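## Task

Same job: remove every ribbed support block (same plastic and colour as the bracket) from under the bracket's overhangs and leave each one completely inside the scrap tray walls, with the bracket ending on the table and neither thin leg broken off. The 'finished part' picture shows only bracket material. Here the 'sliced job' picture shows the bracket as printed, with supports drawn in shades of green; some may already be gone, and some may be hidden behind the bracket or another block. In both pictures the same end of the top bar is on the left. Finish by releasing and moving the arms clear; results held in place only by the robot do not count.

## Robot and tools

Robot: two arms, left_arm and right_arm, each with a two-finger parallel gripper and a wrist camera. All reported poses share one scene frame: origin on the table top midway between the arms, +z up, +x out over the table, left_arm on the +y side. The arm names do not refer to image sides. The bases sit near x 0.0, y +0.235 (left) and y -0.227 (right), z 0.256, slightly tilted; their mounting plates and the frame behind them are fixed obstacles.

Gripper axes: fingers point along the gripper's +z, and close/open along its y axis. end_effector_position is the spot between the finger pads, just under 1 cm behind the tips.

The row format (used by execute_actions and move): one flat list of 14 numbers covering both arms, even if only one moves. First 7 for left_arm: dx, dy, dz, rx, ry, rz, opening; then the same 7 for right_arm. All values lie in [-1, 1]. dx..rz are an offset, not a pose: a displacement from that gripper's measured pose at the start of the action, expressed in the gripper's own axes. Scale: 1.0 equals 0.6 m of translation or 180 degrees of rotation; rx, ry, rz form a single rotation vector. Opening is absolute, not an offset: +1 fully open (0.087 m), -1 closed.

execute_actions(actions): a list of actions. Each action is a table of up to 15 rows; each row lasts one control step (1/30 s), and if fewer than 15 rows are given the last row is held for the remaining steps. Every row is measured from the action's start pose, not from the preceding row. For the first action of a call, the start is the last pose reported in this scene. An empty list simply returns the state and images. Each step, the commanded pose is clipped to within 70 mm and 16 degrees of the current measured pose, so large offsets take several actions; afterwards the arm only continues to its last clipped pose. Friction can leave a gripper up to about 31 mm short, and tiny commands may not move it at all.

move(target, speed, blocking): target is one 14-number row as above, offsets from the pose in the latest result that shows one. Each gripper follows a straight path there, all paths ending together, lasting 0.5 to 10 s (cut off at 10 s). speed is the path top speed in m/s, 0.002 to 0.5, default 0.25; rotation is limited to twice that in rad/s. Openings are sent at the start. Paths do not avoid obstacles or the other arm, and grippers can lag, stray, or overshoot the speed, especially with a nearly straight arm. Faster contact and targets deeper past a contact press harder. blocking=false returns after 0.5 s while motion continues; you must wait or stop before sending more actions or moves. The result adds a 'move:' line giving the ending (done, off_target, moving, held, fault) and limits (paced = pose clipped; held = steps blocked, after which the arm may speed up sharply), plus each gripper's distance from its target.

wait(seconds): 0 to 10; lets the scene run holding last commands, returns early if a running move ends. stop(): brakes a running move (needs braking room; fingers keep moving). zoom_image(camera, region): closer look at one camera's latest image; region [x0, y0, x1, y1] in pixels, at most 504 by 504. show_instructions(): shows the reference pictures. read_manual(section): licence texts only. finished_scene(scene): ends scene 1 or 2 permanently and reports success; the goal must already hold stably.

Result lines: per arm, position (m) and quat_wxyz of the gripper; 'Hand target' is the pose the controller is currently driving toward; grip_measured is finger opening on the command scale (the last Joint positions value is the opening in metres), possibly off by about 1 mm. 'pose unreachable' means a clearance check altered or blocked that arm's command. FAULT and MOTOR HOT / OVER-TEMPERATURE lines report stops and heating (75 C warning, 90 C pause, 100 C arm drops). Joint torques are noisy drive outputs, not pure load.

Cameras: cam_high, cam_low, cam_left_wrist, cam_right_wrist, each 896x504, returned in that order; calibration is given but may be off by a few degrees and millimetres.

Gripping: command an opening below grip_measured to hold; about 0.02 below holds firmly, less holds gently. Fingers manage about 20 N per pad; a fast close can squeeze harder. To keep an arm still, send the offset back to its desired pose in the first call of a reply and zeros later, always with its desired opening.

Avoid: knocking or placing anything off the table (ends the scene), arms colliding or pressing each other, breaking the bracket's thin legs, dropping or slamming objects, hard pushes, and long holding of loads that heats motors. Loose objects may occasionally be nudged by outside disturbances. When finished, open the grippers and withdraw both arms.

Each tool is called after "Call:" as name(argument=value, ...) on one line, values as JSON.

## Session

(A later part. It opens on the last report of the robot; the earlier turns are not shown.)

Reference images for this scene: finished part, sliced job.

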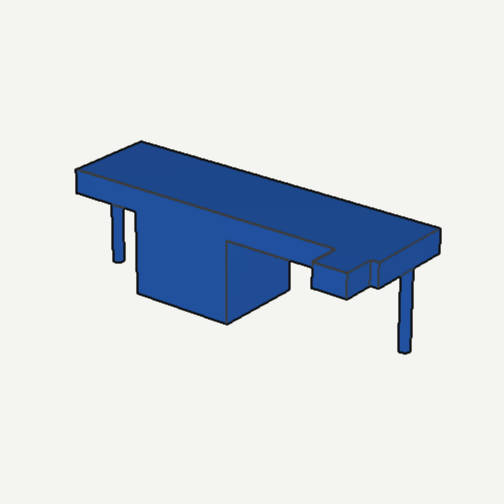

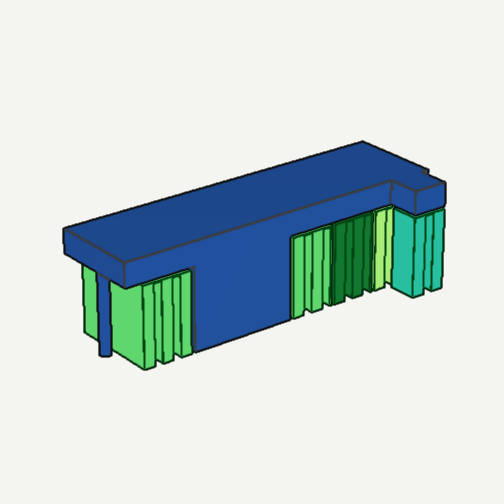

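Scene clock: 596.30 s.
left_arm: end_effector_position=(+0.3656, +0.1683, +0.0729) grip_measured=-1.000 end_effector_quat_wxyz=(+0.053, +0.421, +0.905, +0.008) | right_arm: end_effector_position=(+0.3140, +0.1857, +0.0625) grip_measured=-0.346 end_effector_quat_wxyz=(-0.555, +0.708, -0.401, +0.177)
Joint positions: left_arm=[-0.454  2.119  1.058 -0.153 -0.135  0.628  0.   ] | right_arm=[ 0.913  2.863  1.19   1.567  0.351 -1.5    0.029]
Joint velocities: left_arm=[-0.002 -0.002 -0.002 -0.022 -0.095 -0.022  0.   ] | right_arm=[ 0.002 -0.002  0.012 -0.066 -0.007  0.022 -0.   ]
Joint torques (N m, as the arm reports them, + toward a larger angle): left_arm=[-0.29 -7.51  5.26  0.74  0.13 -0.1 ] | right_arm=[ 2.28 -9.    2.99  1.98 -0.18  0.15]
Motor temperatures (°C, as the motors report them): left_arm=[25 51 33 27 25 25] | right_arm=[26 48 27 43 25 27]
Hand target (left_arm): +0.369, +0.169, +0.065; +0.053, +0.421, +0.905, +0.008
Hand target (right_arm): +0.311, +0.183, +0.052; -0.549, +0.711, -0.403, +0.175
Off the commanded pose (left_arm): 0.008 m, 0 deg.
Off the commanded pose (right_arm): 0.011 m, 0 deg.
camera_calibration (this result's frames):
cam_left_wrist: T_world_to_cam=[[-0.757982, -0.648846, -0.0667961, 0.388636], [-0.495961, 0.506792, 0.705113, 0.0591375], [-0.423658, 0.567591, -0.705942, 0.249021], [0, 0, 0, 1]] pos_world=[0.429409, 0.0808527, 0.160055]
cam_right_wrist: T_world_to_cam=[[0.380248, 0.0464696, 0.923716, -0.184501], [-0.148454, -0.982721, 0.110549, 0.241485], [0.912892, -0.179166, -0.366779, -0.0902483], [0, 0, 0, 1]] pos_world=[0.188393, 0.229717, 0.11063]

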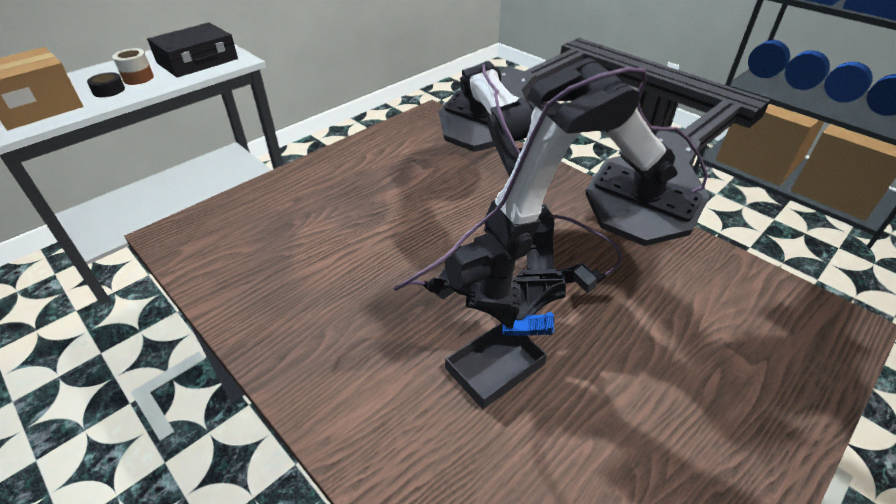

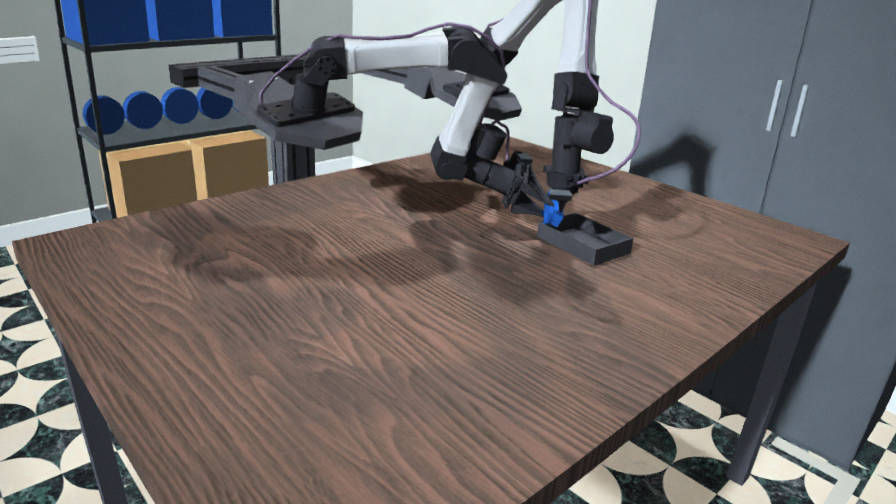

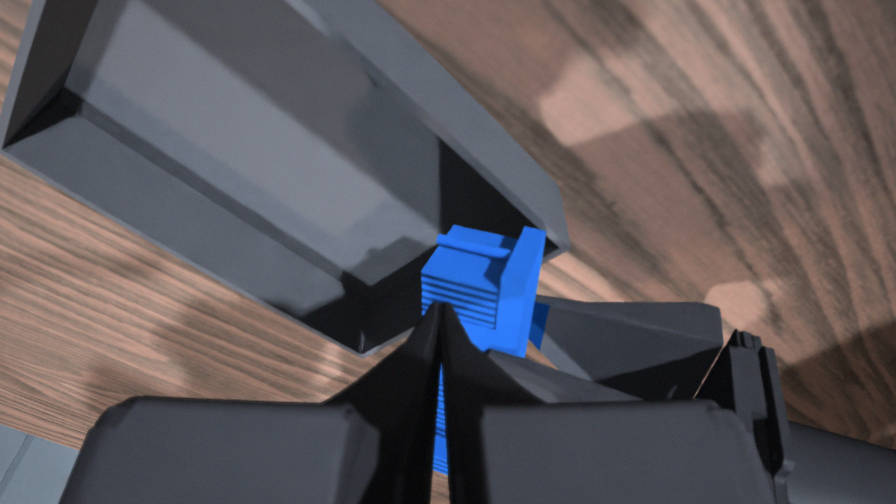

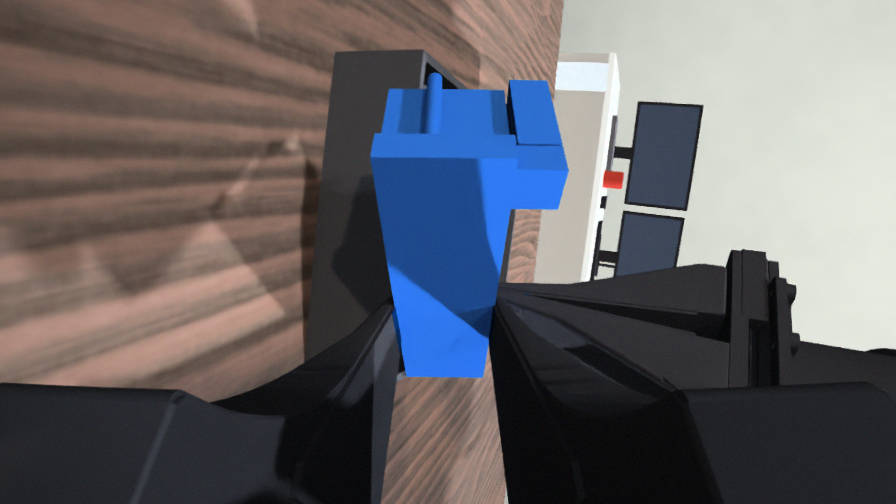

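Call:
move(target=[-0.0133,0,0.006,0,0,0,-1, 0.004,0.0186,0,0,0,0,-0.40], speed=0.012)

Scene clock: 610.07 s.
left_arm: end_effector_position=(+0.3728, +0.1665, +0.0748) grip_measured=-1.000 end_effector_quat_wxyz=(+0.060, +0.418, +0.906, +0.010) | right_arm: end_effector_position=(+0.3140, +0.1857, +0.0625) grip_measured=-0.346 end_effector_quat_wxyz=(-0.555, +0.708, -0.401, +0.177)
Joint positions: left_arm=[-0.454  2.119  1.074 -0.154 -0.135  0.624  0.   ] | right_arm=[ 0.913  2.863  1.19   1.567  0.351 -1.5    0.029]
Joint velocities: left_arm=[-0.002 -0.012 -0.007 -0.007 -0.007  0.022  0.   ] | right_arm=[ 0.002  0.007 -0.012 -0.022 -0.007 -0.051 -0.002]
Joint torques (N m, as the arm reports them, + toward a larger angle): left_arm=[-2.36 -8.02  5.44  0.52  0.06 -0.21] | right_arm=[ 2.33 -8.94  2.95  1.97 -0.18  0.15]
Motor temperatures (°C, as the motors report them): left_arm=[25 50 34 27 25 25] | right_arm=[26 48 27 43 25 27]
Hand target (left_arm): +0.371, +0.162, +0.070; +0.053, +0.421, +0.905, +0.008
Hand target (right_arm): +0.311, +0.183, +0.052; -0.549, +0.711, -0.403, +0.175
Off the commanded pose (left_arm): 0.007 m, 1 deg.
Off the commanded pose (right_arm): 0.011 m, 0 deg.
joint sent to its limit (right arm) — the command would take joint 4 (wrist pitch) past its upper limit, so that joint was sent only as far as its limit.
move: off_target (right_arm)
camera_calibration (this result's frames):
cam_left_wrist: T_world_to_cam=[[-0.752564, -0.654222, -0.0751075, 0.392533], [-0.509747, 0.506537, 0.695399, 0.0681456], [-0.4169, 0.561618, -0.714689, 0.253528], [0, 0, 0, 1]] pos_world=[0.435839, 0.0799, 0.163287]
cam_right_wrist: T_world_to_cam=[[0.380248, 0.0464696, 0.923716, -0.184501], [-0.148454, -0.982721, 0.110549, 0.241485], [0.912892, -0.179166, -0.366779, -0.0902483], [0, 0, 0, 1]] pos_world=[0.188393, 0.229717, 0.11063]

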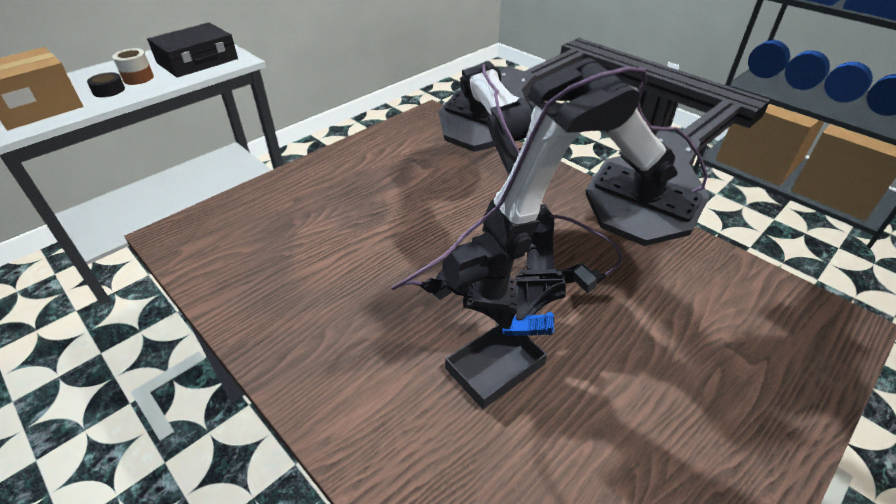

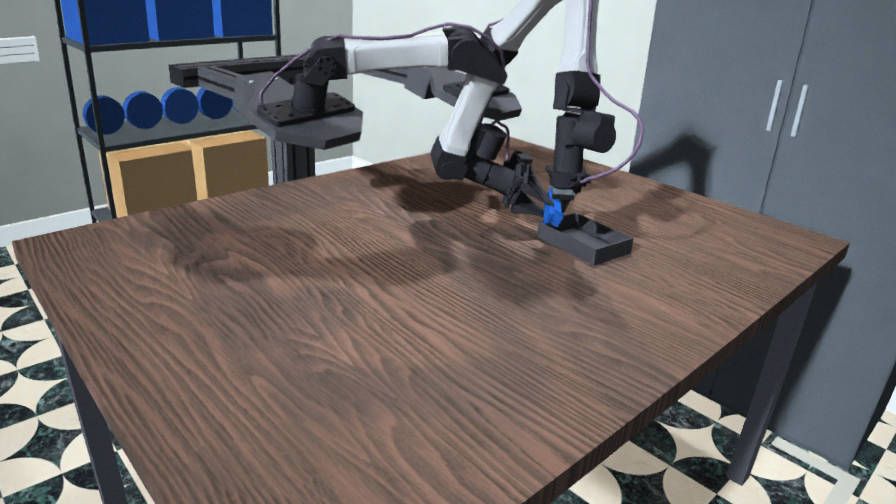

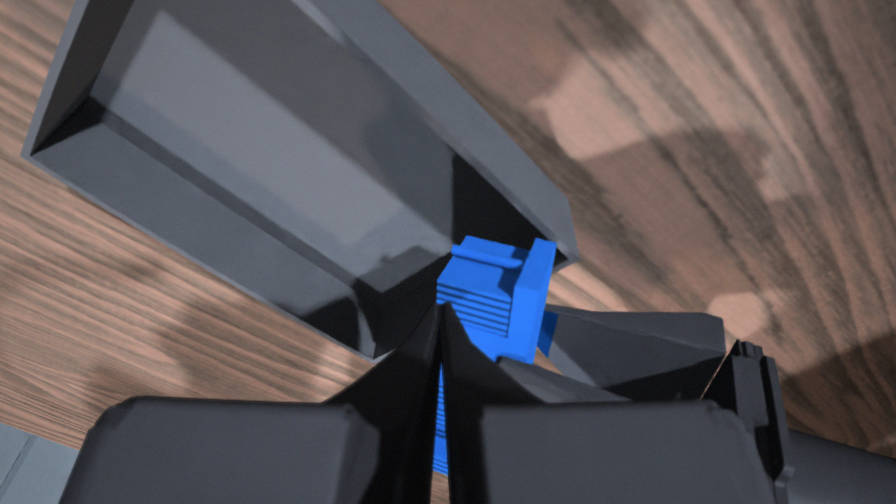

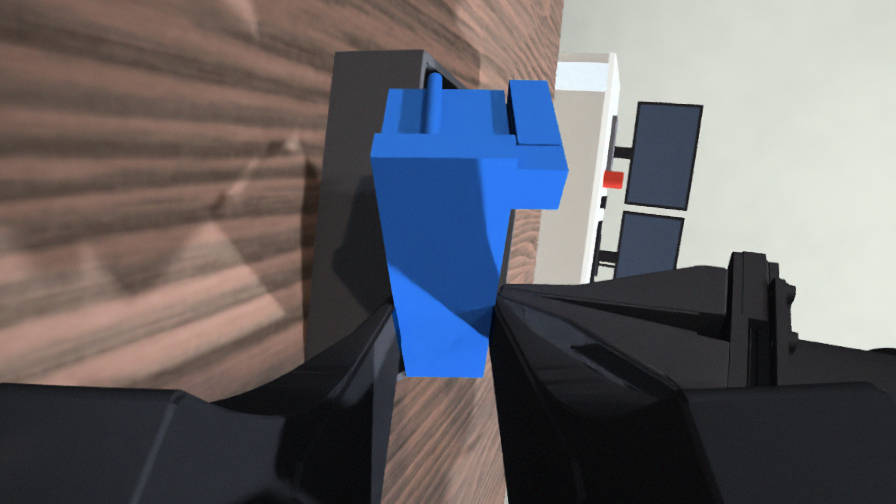

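Call:
move(target=[0.013,-0.0105,0,0.00708,0.01057,0,-1, 0.004,0.0186,0,0,0,0,-0.40], speed=0.012)

Call:
zoom_image(camera="cam_left_wrist", region=[340, 180, 600, 380])

Scene clock: 622.40 s.
left_arm: end_effector_position=(+0.3700, +0.1672, +0.0749) grip_measured=-1.000 end_effector_quat_wxyz=(+0.055, +0.419, +0.906, +0.009) | right_arm: end_effector_position=(+0.3140, +0.1857, +0.0625) grip_measured=-0.346 end_effector_quat_wxyz=(-0.555, +0.708, -0.401, +0.177)
Joint positions: left_arm=[-0.454  2.119  1.074 -0.166 -0.135  0.623  0.   ] | right_arm=[ 0.913  2.863  1.19   1.567  0.351 -1.5    0.029]
Joint velocities: left_arm=[ 0.012  0.017  0.007 -0.081 -0.037 -0.066  0.   ] | right_arm=[-0.017  0.007  0.002 -0.022  0.051  0.051  0.   ]
Joint torques (N m, as the arm reports them, + toward a larger angle): left_arm=[-1.3  -9.33  3.95  0.37  0.09 -0.23] | right_arm=[ 2.39 -8.94  3.08  1.98 -0.18  0.13]
Motor temperatures (°C, as the motors report them): left_arm=[25 50 34 27 25 25] | right_arm=[26 48 27 43 25 27]
Hand target (left_arm): +0.363, +0.168, +0.074; +0.041, +0.419, +0.907, +0.007
Hand target (right_arm): +0.311, +0.183, +0.052; -0.549, +0.711, -0.403, +0.175
Off the commanded pose (left_arm): 0.007 m, 2 deg.
Off the commanded pose (right_arm): 0.011 m, 0 deg.
joint sent to its limit (right arm) — the command would take joint 4 (wrist pitch) past its upper limit, so that joint was sent only as far as its limit.
move: off_target (right_arm)
camera_calibration (this result's frames):
cam_left_wrist: T_world_to_cam=[[-0.753947, -0.653359, -0.0684496, 0.390742], [-0.501372, 0.504952, 0.702602, 0.0629139], [-0.424488, 0.564043, -0.708283, 0.253893], [0, 0, 0, 1]] pos_world=[0.433917, 0.0803202, 0.162371]
cam_right_wrist: T_world_to_cam=[[0.380248, 0.0464696, 0.923716, -0.184501], [-0.148454, -0.982721, 0.110549, 0.241485], [0.912892, -0.179166, -0.366779, -0.0902483], [0, 0, 0, 1]] pos_world=[0.188393, 0.229717, 0.11063]

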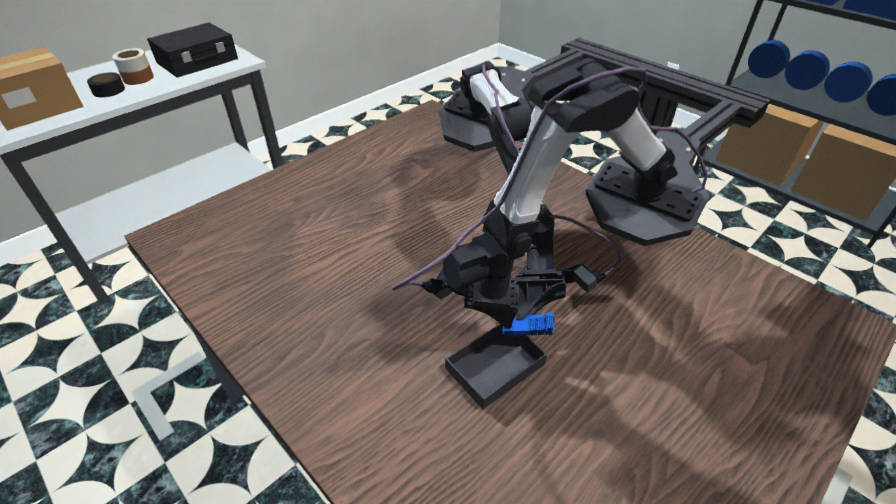

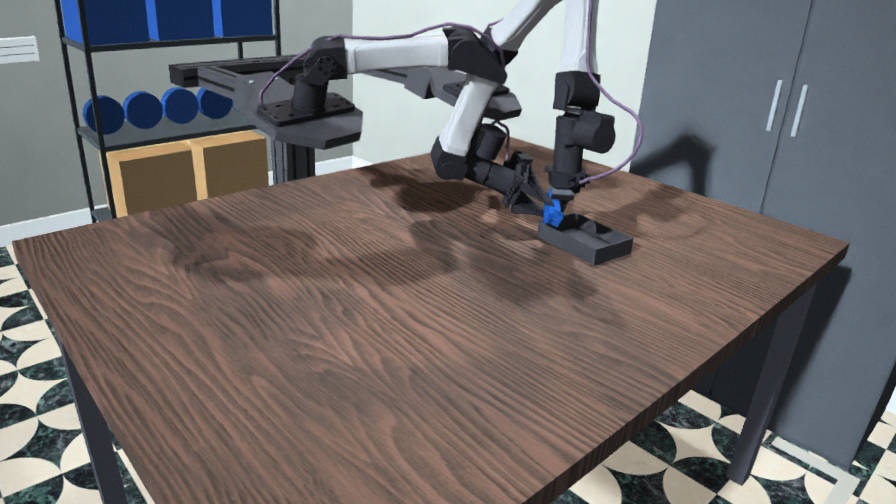

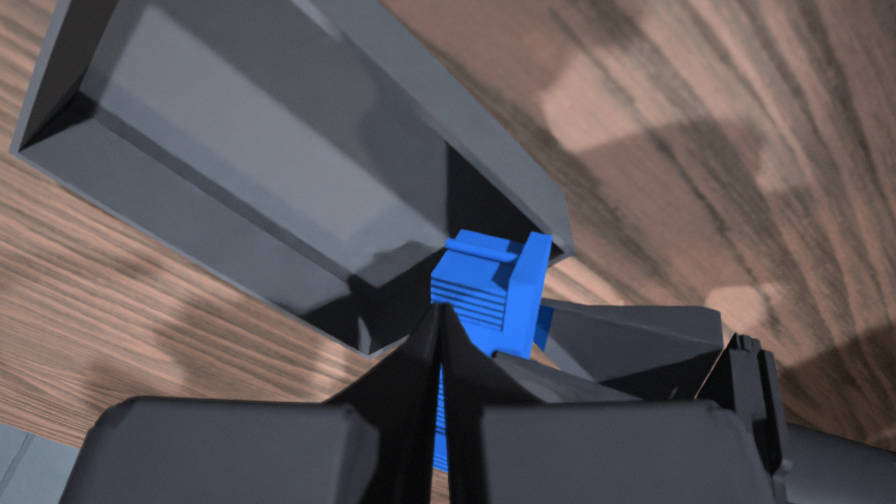

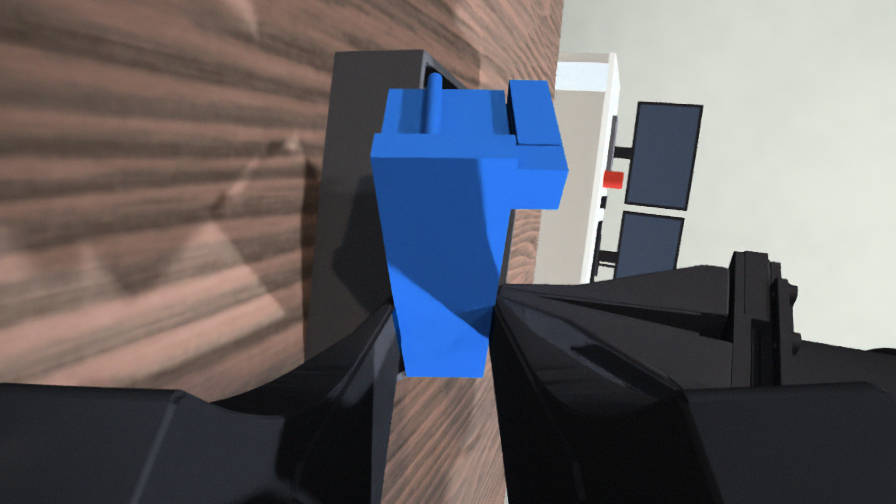

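Region (340, 180, 600, 380) of cam_left_wrist's 896x504 image, scaled by 1.938, with more detail than that image has; it fills the top 388 rows of this view, and the rest is white.

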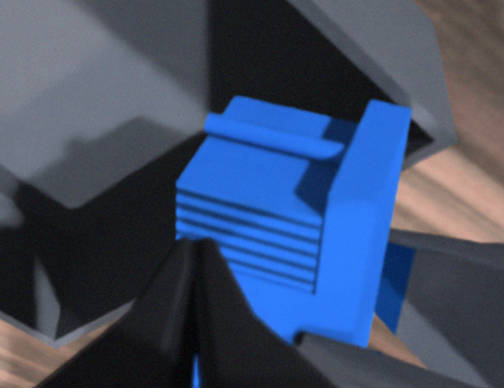

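Call:
move(target=[0,0,0.022,0,0,0,-1, 0.004,0.0186,0,0,0,0,-0.40], speed=0.012)

Call:
zoom_image(camera="cam_left_wrist", region=[340, 180, 600, 380])

Scene clock: 627.43 s.
left_arm: end_effector_position=(+0.3704, +0.1664, +0.0698) grip_measured=-1.000 end_effector_quat_wxyz=(+0.057, +0.418, +0.907, +0.009) | right_arm: end_effector_position=(+0.3140, +0.1857, +0.0625) grip_measured=-0.346 end_effector_quat_wxyz=(-0.555, +0.708, -0.401, +0.177)
Joint positions: left_arm=[-0.454  2.135  1.074 -0.145 -0.135  0.623  0.   ] | right_arm=[ 0.913  2.863  1.19   1.567  0.351 -1.5    0.029]
Joint velocities: left_arm=[ 0.007  0.002 -0.002  0.022 -0.066  0.007  0.   ] | right_arm=[-0.007 -0.017 -0.002  0.007 -0.037 -0.007 -0.001]
Joint torques (N m, as the arm reports them, + toward a larger angle): left_arm=[-0.8  -7.55  4.9   0.72  0.13 -0.11] | right_arm=[ 2.34 -9.03  3.01  1.97 -0.18  0.15]
Motor temperatures (°C, as the motors report them): left_arm=[25 50 34 27 25 25] | right_arm=[26 48 27 44 25 27]
Hand target (left_arm): +0.371, +0.167, +0.062; +0.055, +0.419, +0.906, +0.009
Hand target (right_arm): +0.311, +0.183, +0.052; -0.549, +0.711, -0.403, +0.175
Off the commanded pose (left_arm): 0.008 m, 0 deg.
Off the commanded pose (right_arm): 0.011 m, 0 deg.
joint sent to its limit (right arm) — the command would take joint 4 (wrist pitch) past its upper limit, so that joint was sent only as far as its limit.
move: off_target (right_arm)
camera_calibration (this result's frames):
cam_left_wrist: T_world_to_cam=[[-0.753169, -0.653961, -0.0712122, 0.390157], [-0.505047, 0.505485, 0.69958, 0.068627], [-0.421501, 0.562868, -0.710997, 0.250197], [0, 0, 0, 1]] pos_world=[0.433973, 0.0796295, 0.157663]
cam_right_wrist: T_world_to_cam=[[0.380248, 0.0464696, 0.923716, -0.184501], [-0.148454, -0.982721, 0.110549, 0.241485], [0.912892, -0.179166, -0.366779, -0.0902483], [0, 0, 0, 1]] pos_world=[0.188393, 0.229717, 0.11063]

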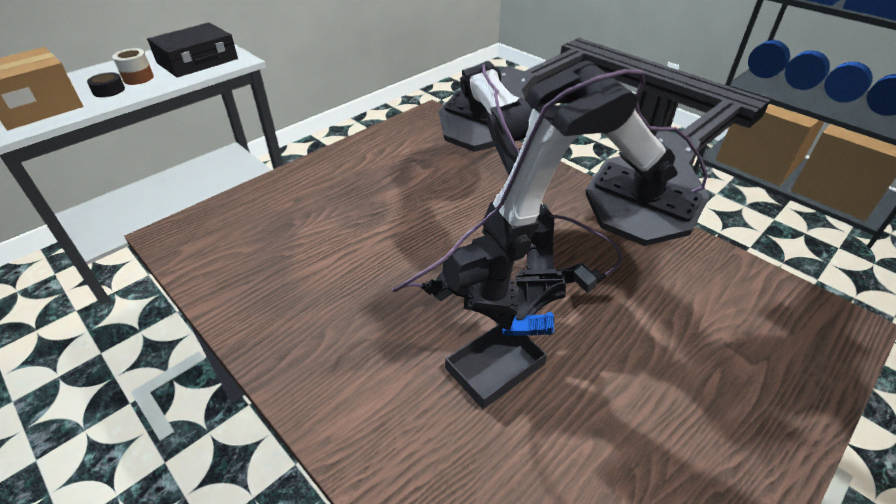

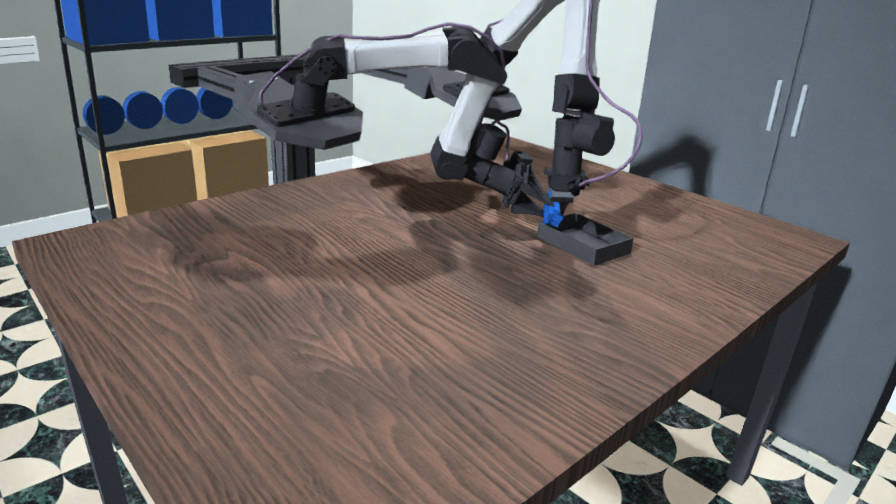

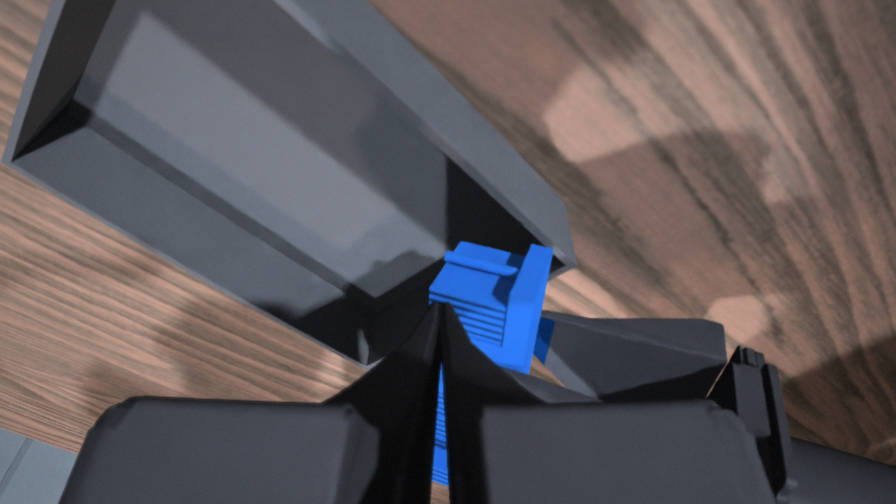

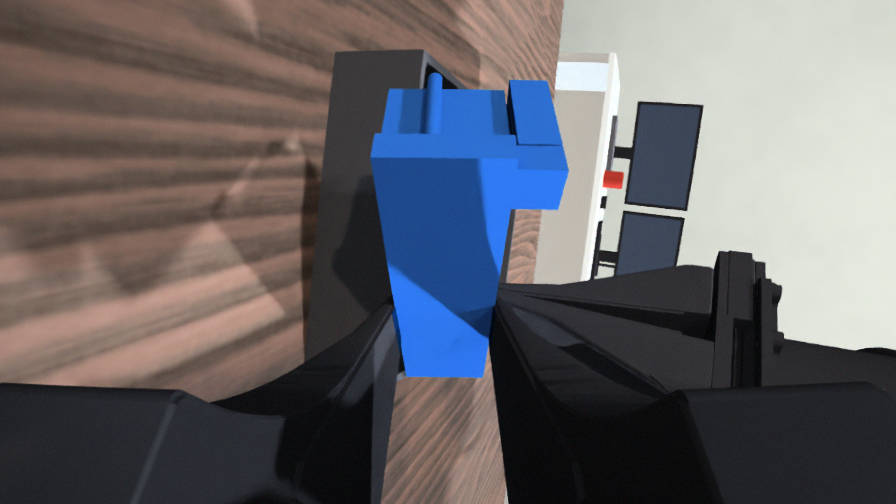

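Region (340, 180, 600, 380) of cam_left_wrist's 896x504 image, scaled by 1.938, with more detail than that image has; it fills the top 388 rows of this view, and the rest is white.

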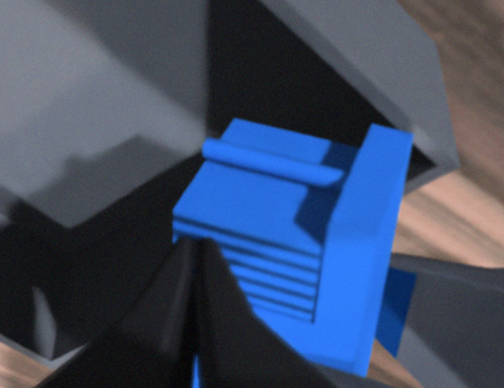

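Call:
move(target=[0.002,-0.002,0.022,0,0,0,-1, 0.004,0.0186,0,0,0,0,-0.40], speed=0.012)

Call:
zoom_image(camera="cam_left_wrist", region=[340, 180, 600, 380])

Scene clock: 632.33 s.
left_arm: end_effector_position=(+0.3744, +0.1650, +0.0674) grip_measured=-1.000 end_effector_quat_wxyz=(+0.066, +0.417, +0.907, +0.011) | right_arm: end_effector_position=(+0.3138, +0.1855, +0.0621) grip_measured=-0.346 end_effector_quat_wxyz=(-0.554, +0.708, -0.401, +0.176)
Joint positions: left_arm=[-0.454  2.143  1.074 -0.118 -0.135  0.623  0.   ] | right_arm=[ 0.913  2.864  1.19   1.567  0.351 -1.499  0.029]
Joint velocities: left_arm=[-0.007 -0.002 -0.002  0.022  0.007 -0.007  0.   ] | right_arm=[ 0.007 -0.007 -0.027  0.022 -0.022 -0.022 -0.   ]
Joint torques (N m, as the arm reports them, + toward a larger angle): left_arm=[-0.81 -7.34  4.21  0.73  0.13 -0.12] | right_arm=[ 2.36 -9.15  3.07  1.95 -0.17  0.13]
Motor temperatures (°C, as the motors report them): left_arm=[25 50 34 27 25 25] | right_arm=[26 48 27 44 25 27]
Hand target (left_arm): +0.370, +0.166, +0.057; +0.057, +0.418, +0.907, +0.009
Hand target (right_arm): +0.311, +0.183, +0.052; -0.549, +0.711, -0.403, +0.175
Off the commanded pose (left_arm): 0.012 m, 1 deg.
Off the commanded pose (right_arm): 0.011 m, 0 deg.
joint sent to its limit (right arm) — the command would take joint 4 (wrist pitch) past its upper limit, so that joint was sent only as far as its limit.
move: off_target (left_arm, right_arm)
camera_calibration (this result's frames):
cam_left_wrist: T_world_to_cam=[[-0.750117, -0.656253, -0.0815844, 0.392061], [-0.518772, 0.507438, 0.688028, 0.0786895], [-0.410122, 0.558425, -0.721084, 0.248148], [0, 0, 0, 1]] pos_world=[0.436684, 0.0787893, 0.156781]
cam_right_wrist: T_world_to_cam=[[0.381282, 0.0462549, 0.923301, -0.184313], [-0.148521, -0.982709, 0.110564, 0.241371], [0.91245, -0.179285, -0.367819, -0.0900126], [0, 0, 0, 1]] pos_world=[0.188256, 0.229585, 0.110381]

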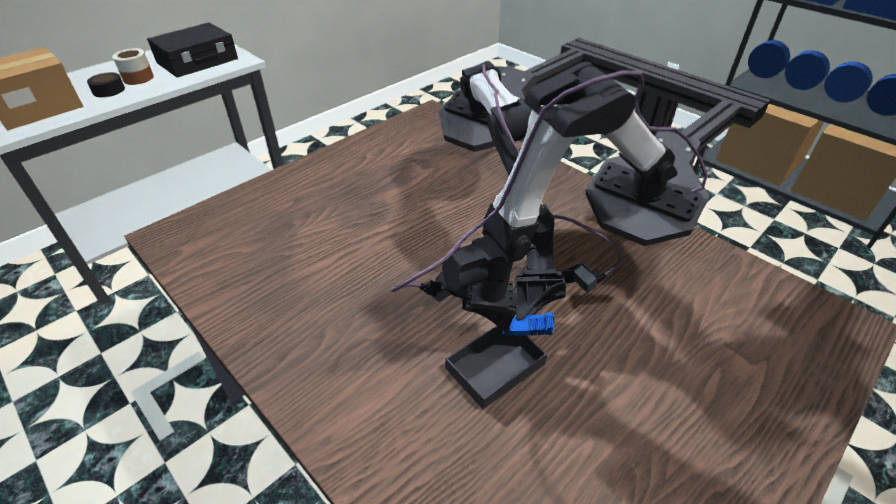

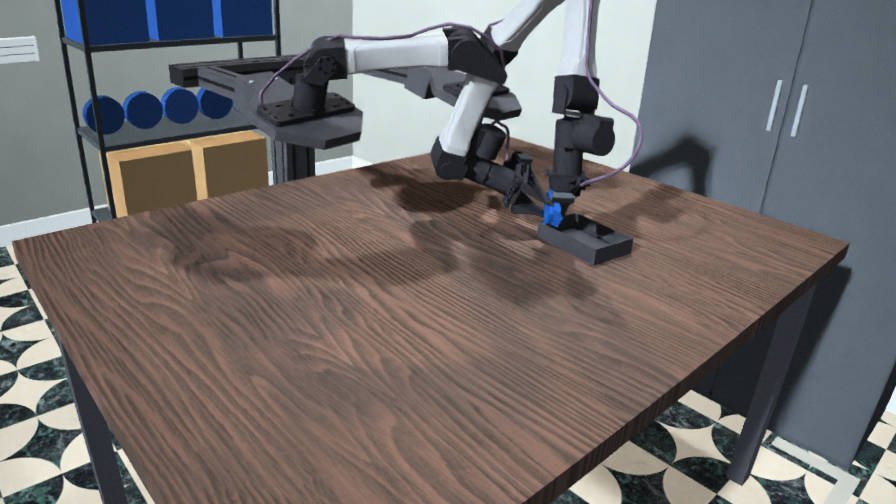

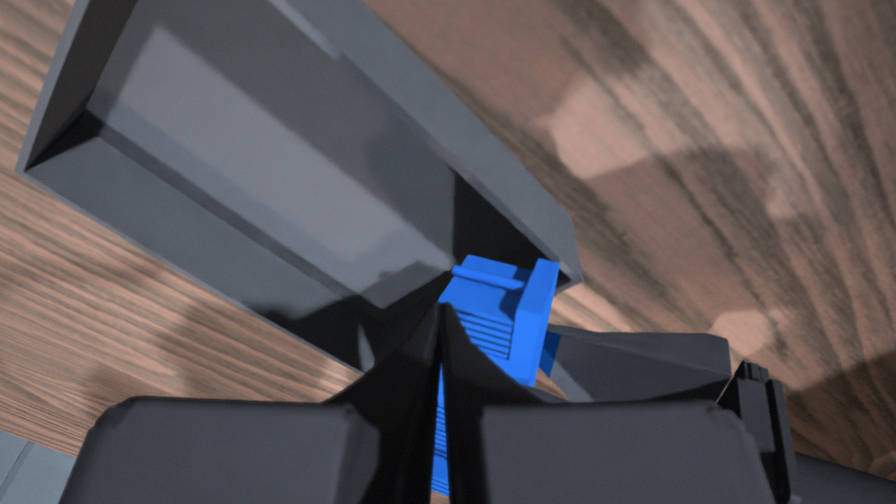

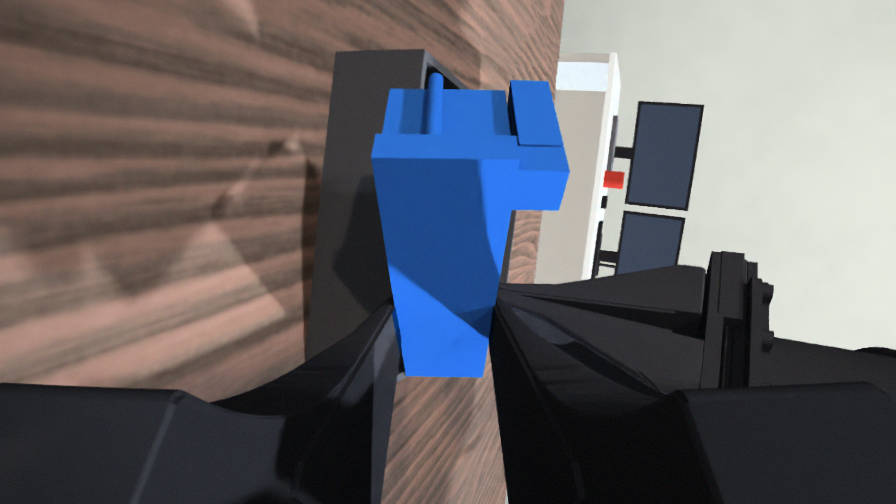

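Region (340, 180, 600, 380) of cam_left_wrist's 896x504 image, scaled by 1.938, with more detail than that image has; it fills the top 388 rows of this view, and the rest is white.

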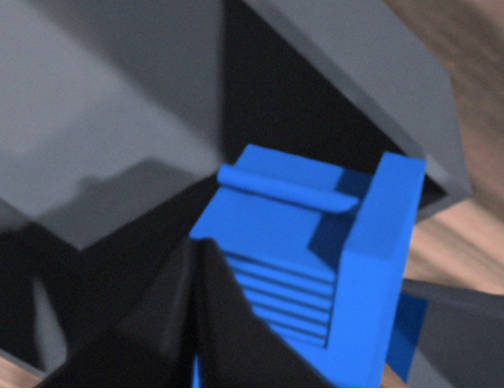

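Call:
move(target=[0.0227,-0.0184,0.0308,0.0106,0.01585,0,-1, 0.004,0.0186,0,0,0,0,-0.40], speed=0.012)

Call:
zoom_image(camera="cam_left_wrist", region=[340, 180, 600, 380])

Scene clock: 660.07 s.
left_arm: end_effector_position=(+0.3735, +0.1652, +0.0652) grip_measured=-1.000 end_effector_quat_wxyz=(+0.065, +0.417, +0.907, +0.011) | right_arm: end_effector_position=(+0.3136, +0.1854, +0.0617) grip_measured=-0.346 end_effector_quat_wxyz=(+0.555, -0.705, +0.405, -0.173)
Joint positions: left_arm=[-0.454  2.15   1.074 -0.114 -0.137  0.623  0.   ] | right_arm=[ 0.913  2.864  1.19   1.567  0.352 -1.488  0.029]
Joint velocities: left_arm=[-0.002  0.002  0.007  0.037 -0.051  0.037  0.   ] | right_arm=[-0.002 -0.002 -0.027 -0.081 -0.037 -0.051 -0.   ]
Joint torques (N m, as the arm reports them, + toward a larger angle): left_arm=[-0.87 -5.54  4.75  0.57  0.08 -0.22] | right_arm=[ 2.43 -8.96  3.03  1.97 -0.18  0.04]
Motor temperatures (°C, as the motors report them): left_arm=[25 48 33 27 25 25] | right_arm=[27 48 27 44 25 27]
Hand target (left_arm): +0.359, +0.168, +0.048; +0.037, +0.418, +0.908, +0.006
Hand target (right_arm): +0.311, +0.183, +0.052; -0.549, +0.711, -0.404, +0.175
Off the commanded pose (left_arm): 0.023 m, 3 deg.
Off the commanded pose (right_arm): 0.011 m, 1 deg.
joint sent to its limit (right arm) — the command would take joint 4 (wrist pitch) past its upper limit, so that joint was sent only as far as its limit.
move: off_target (left_arm, right_arm)
camera_calibration (this result's frames):
cam_left_wrist: T_world_to_cam=[[-0.750365, -0.655962, -0.0816476, 0.391399], [-0.517259, 0.505767, 0.690393, 0.0791277], [-0.411577, 0.560279, -0.718813, 0.246112], [0, 0, 0, 1]] pos_world=[0.435916, 0.0788315, 0.154236]
cam_right_wrist: T_world_to_cam=[[0.387965, 0.0377741, 0.9209, -0.184234], [-0.151625, -0.982931, 0.104196, 0.242718], [0.909117, -0.180056, -0.375615, -0.0883883], [0, 0, 0, 1]] pos_world=[0.188634, 0.22962, 0.11117]

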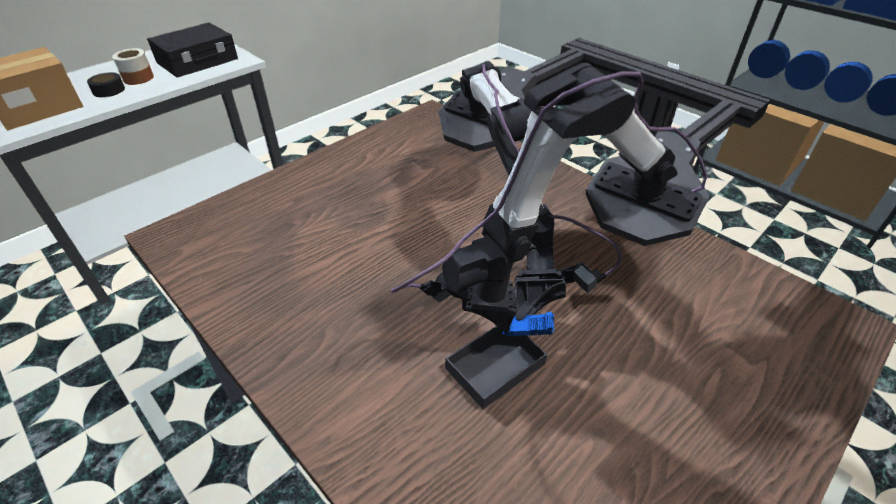

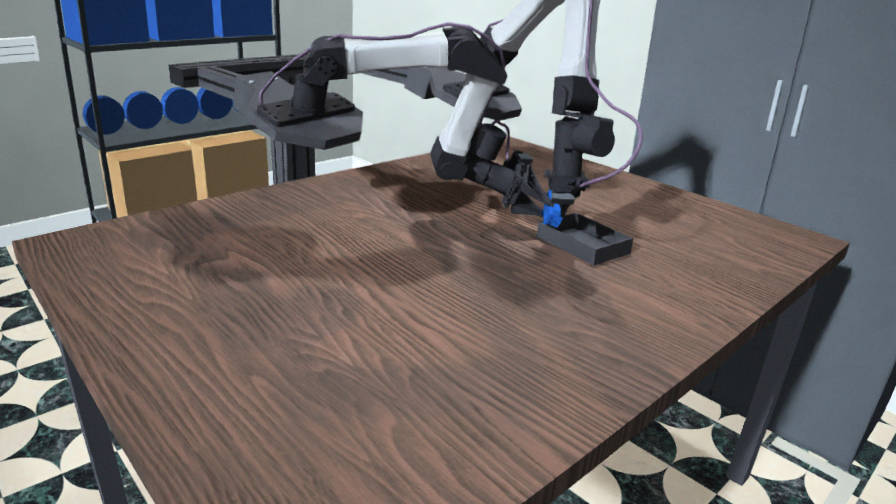

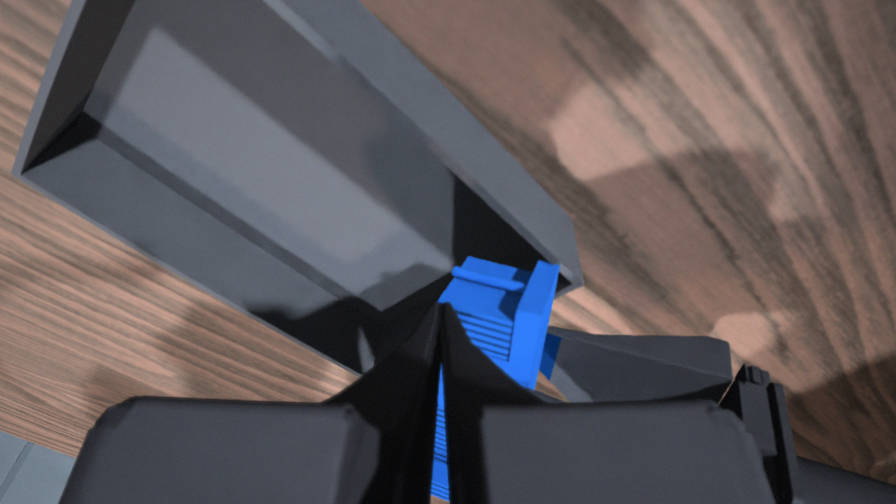

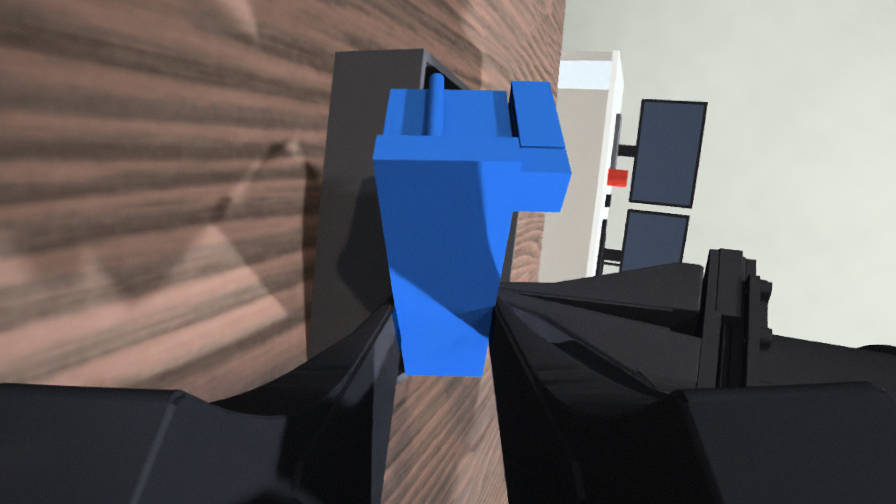

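Region (340, 180, 600, 380) of cam_left_wrist's 896x504 image, scaled by 1.938, with more detail than that image has; it fills the top 388 rows of this view, and the rest is white.

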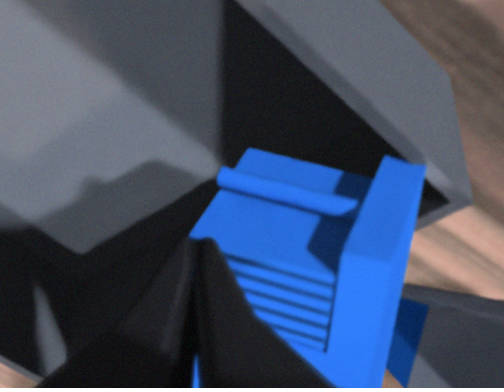

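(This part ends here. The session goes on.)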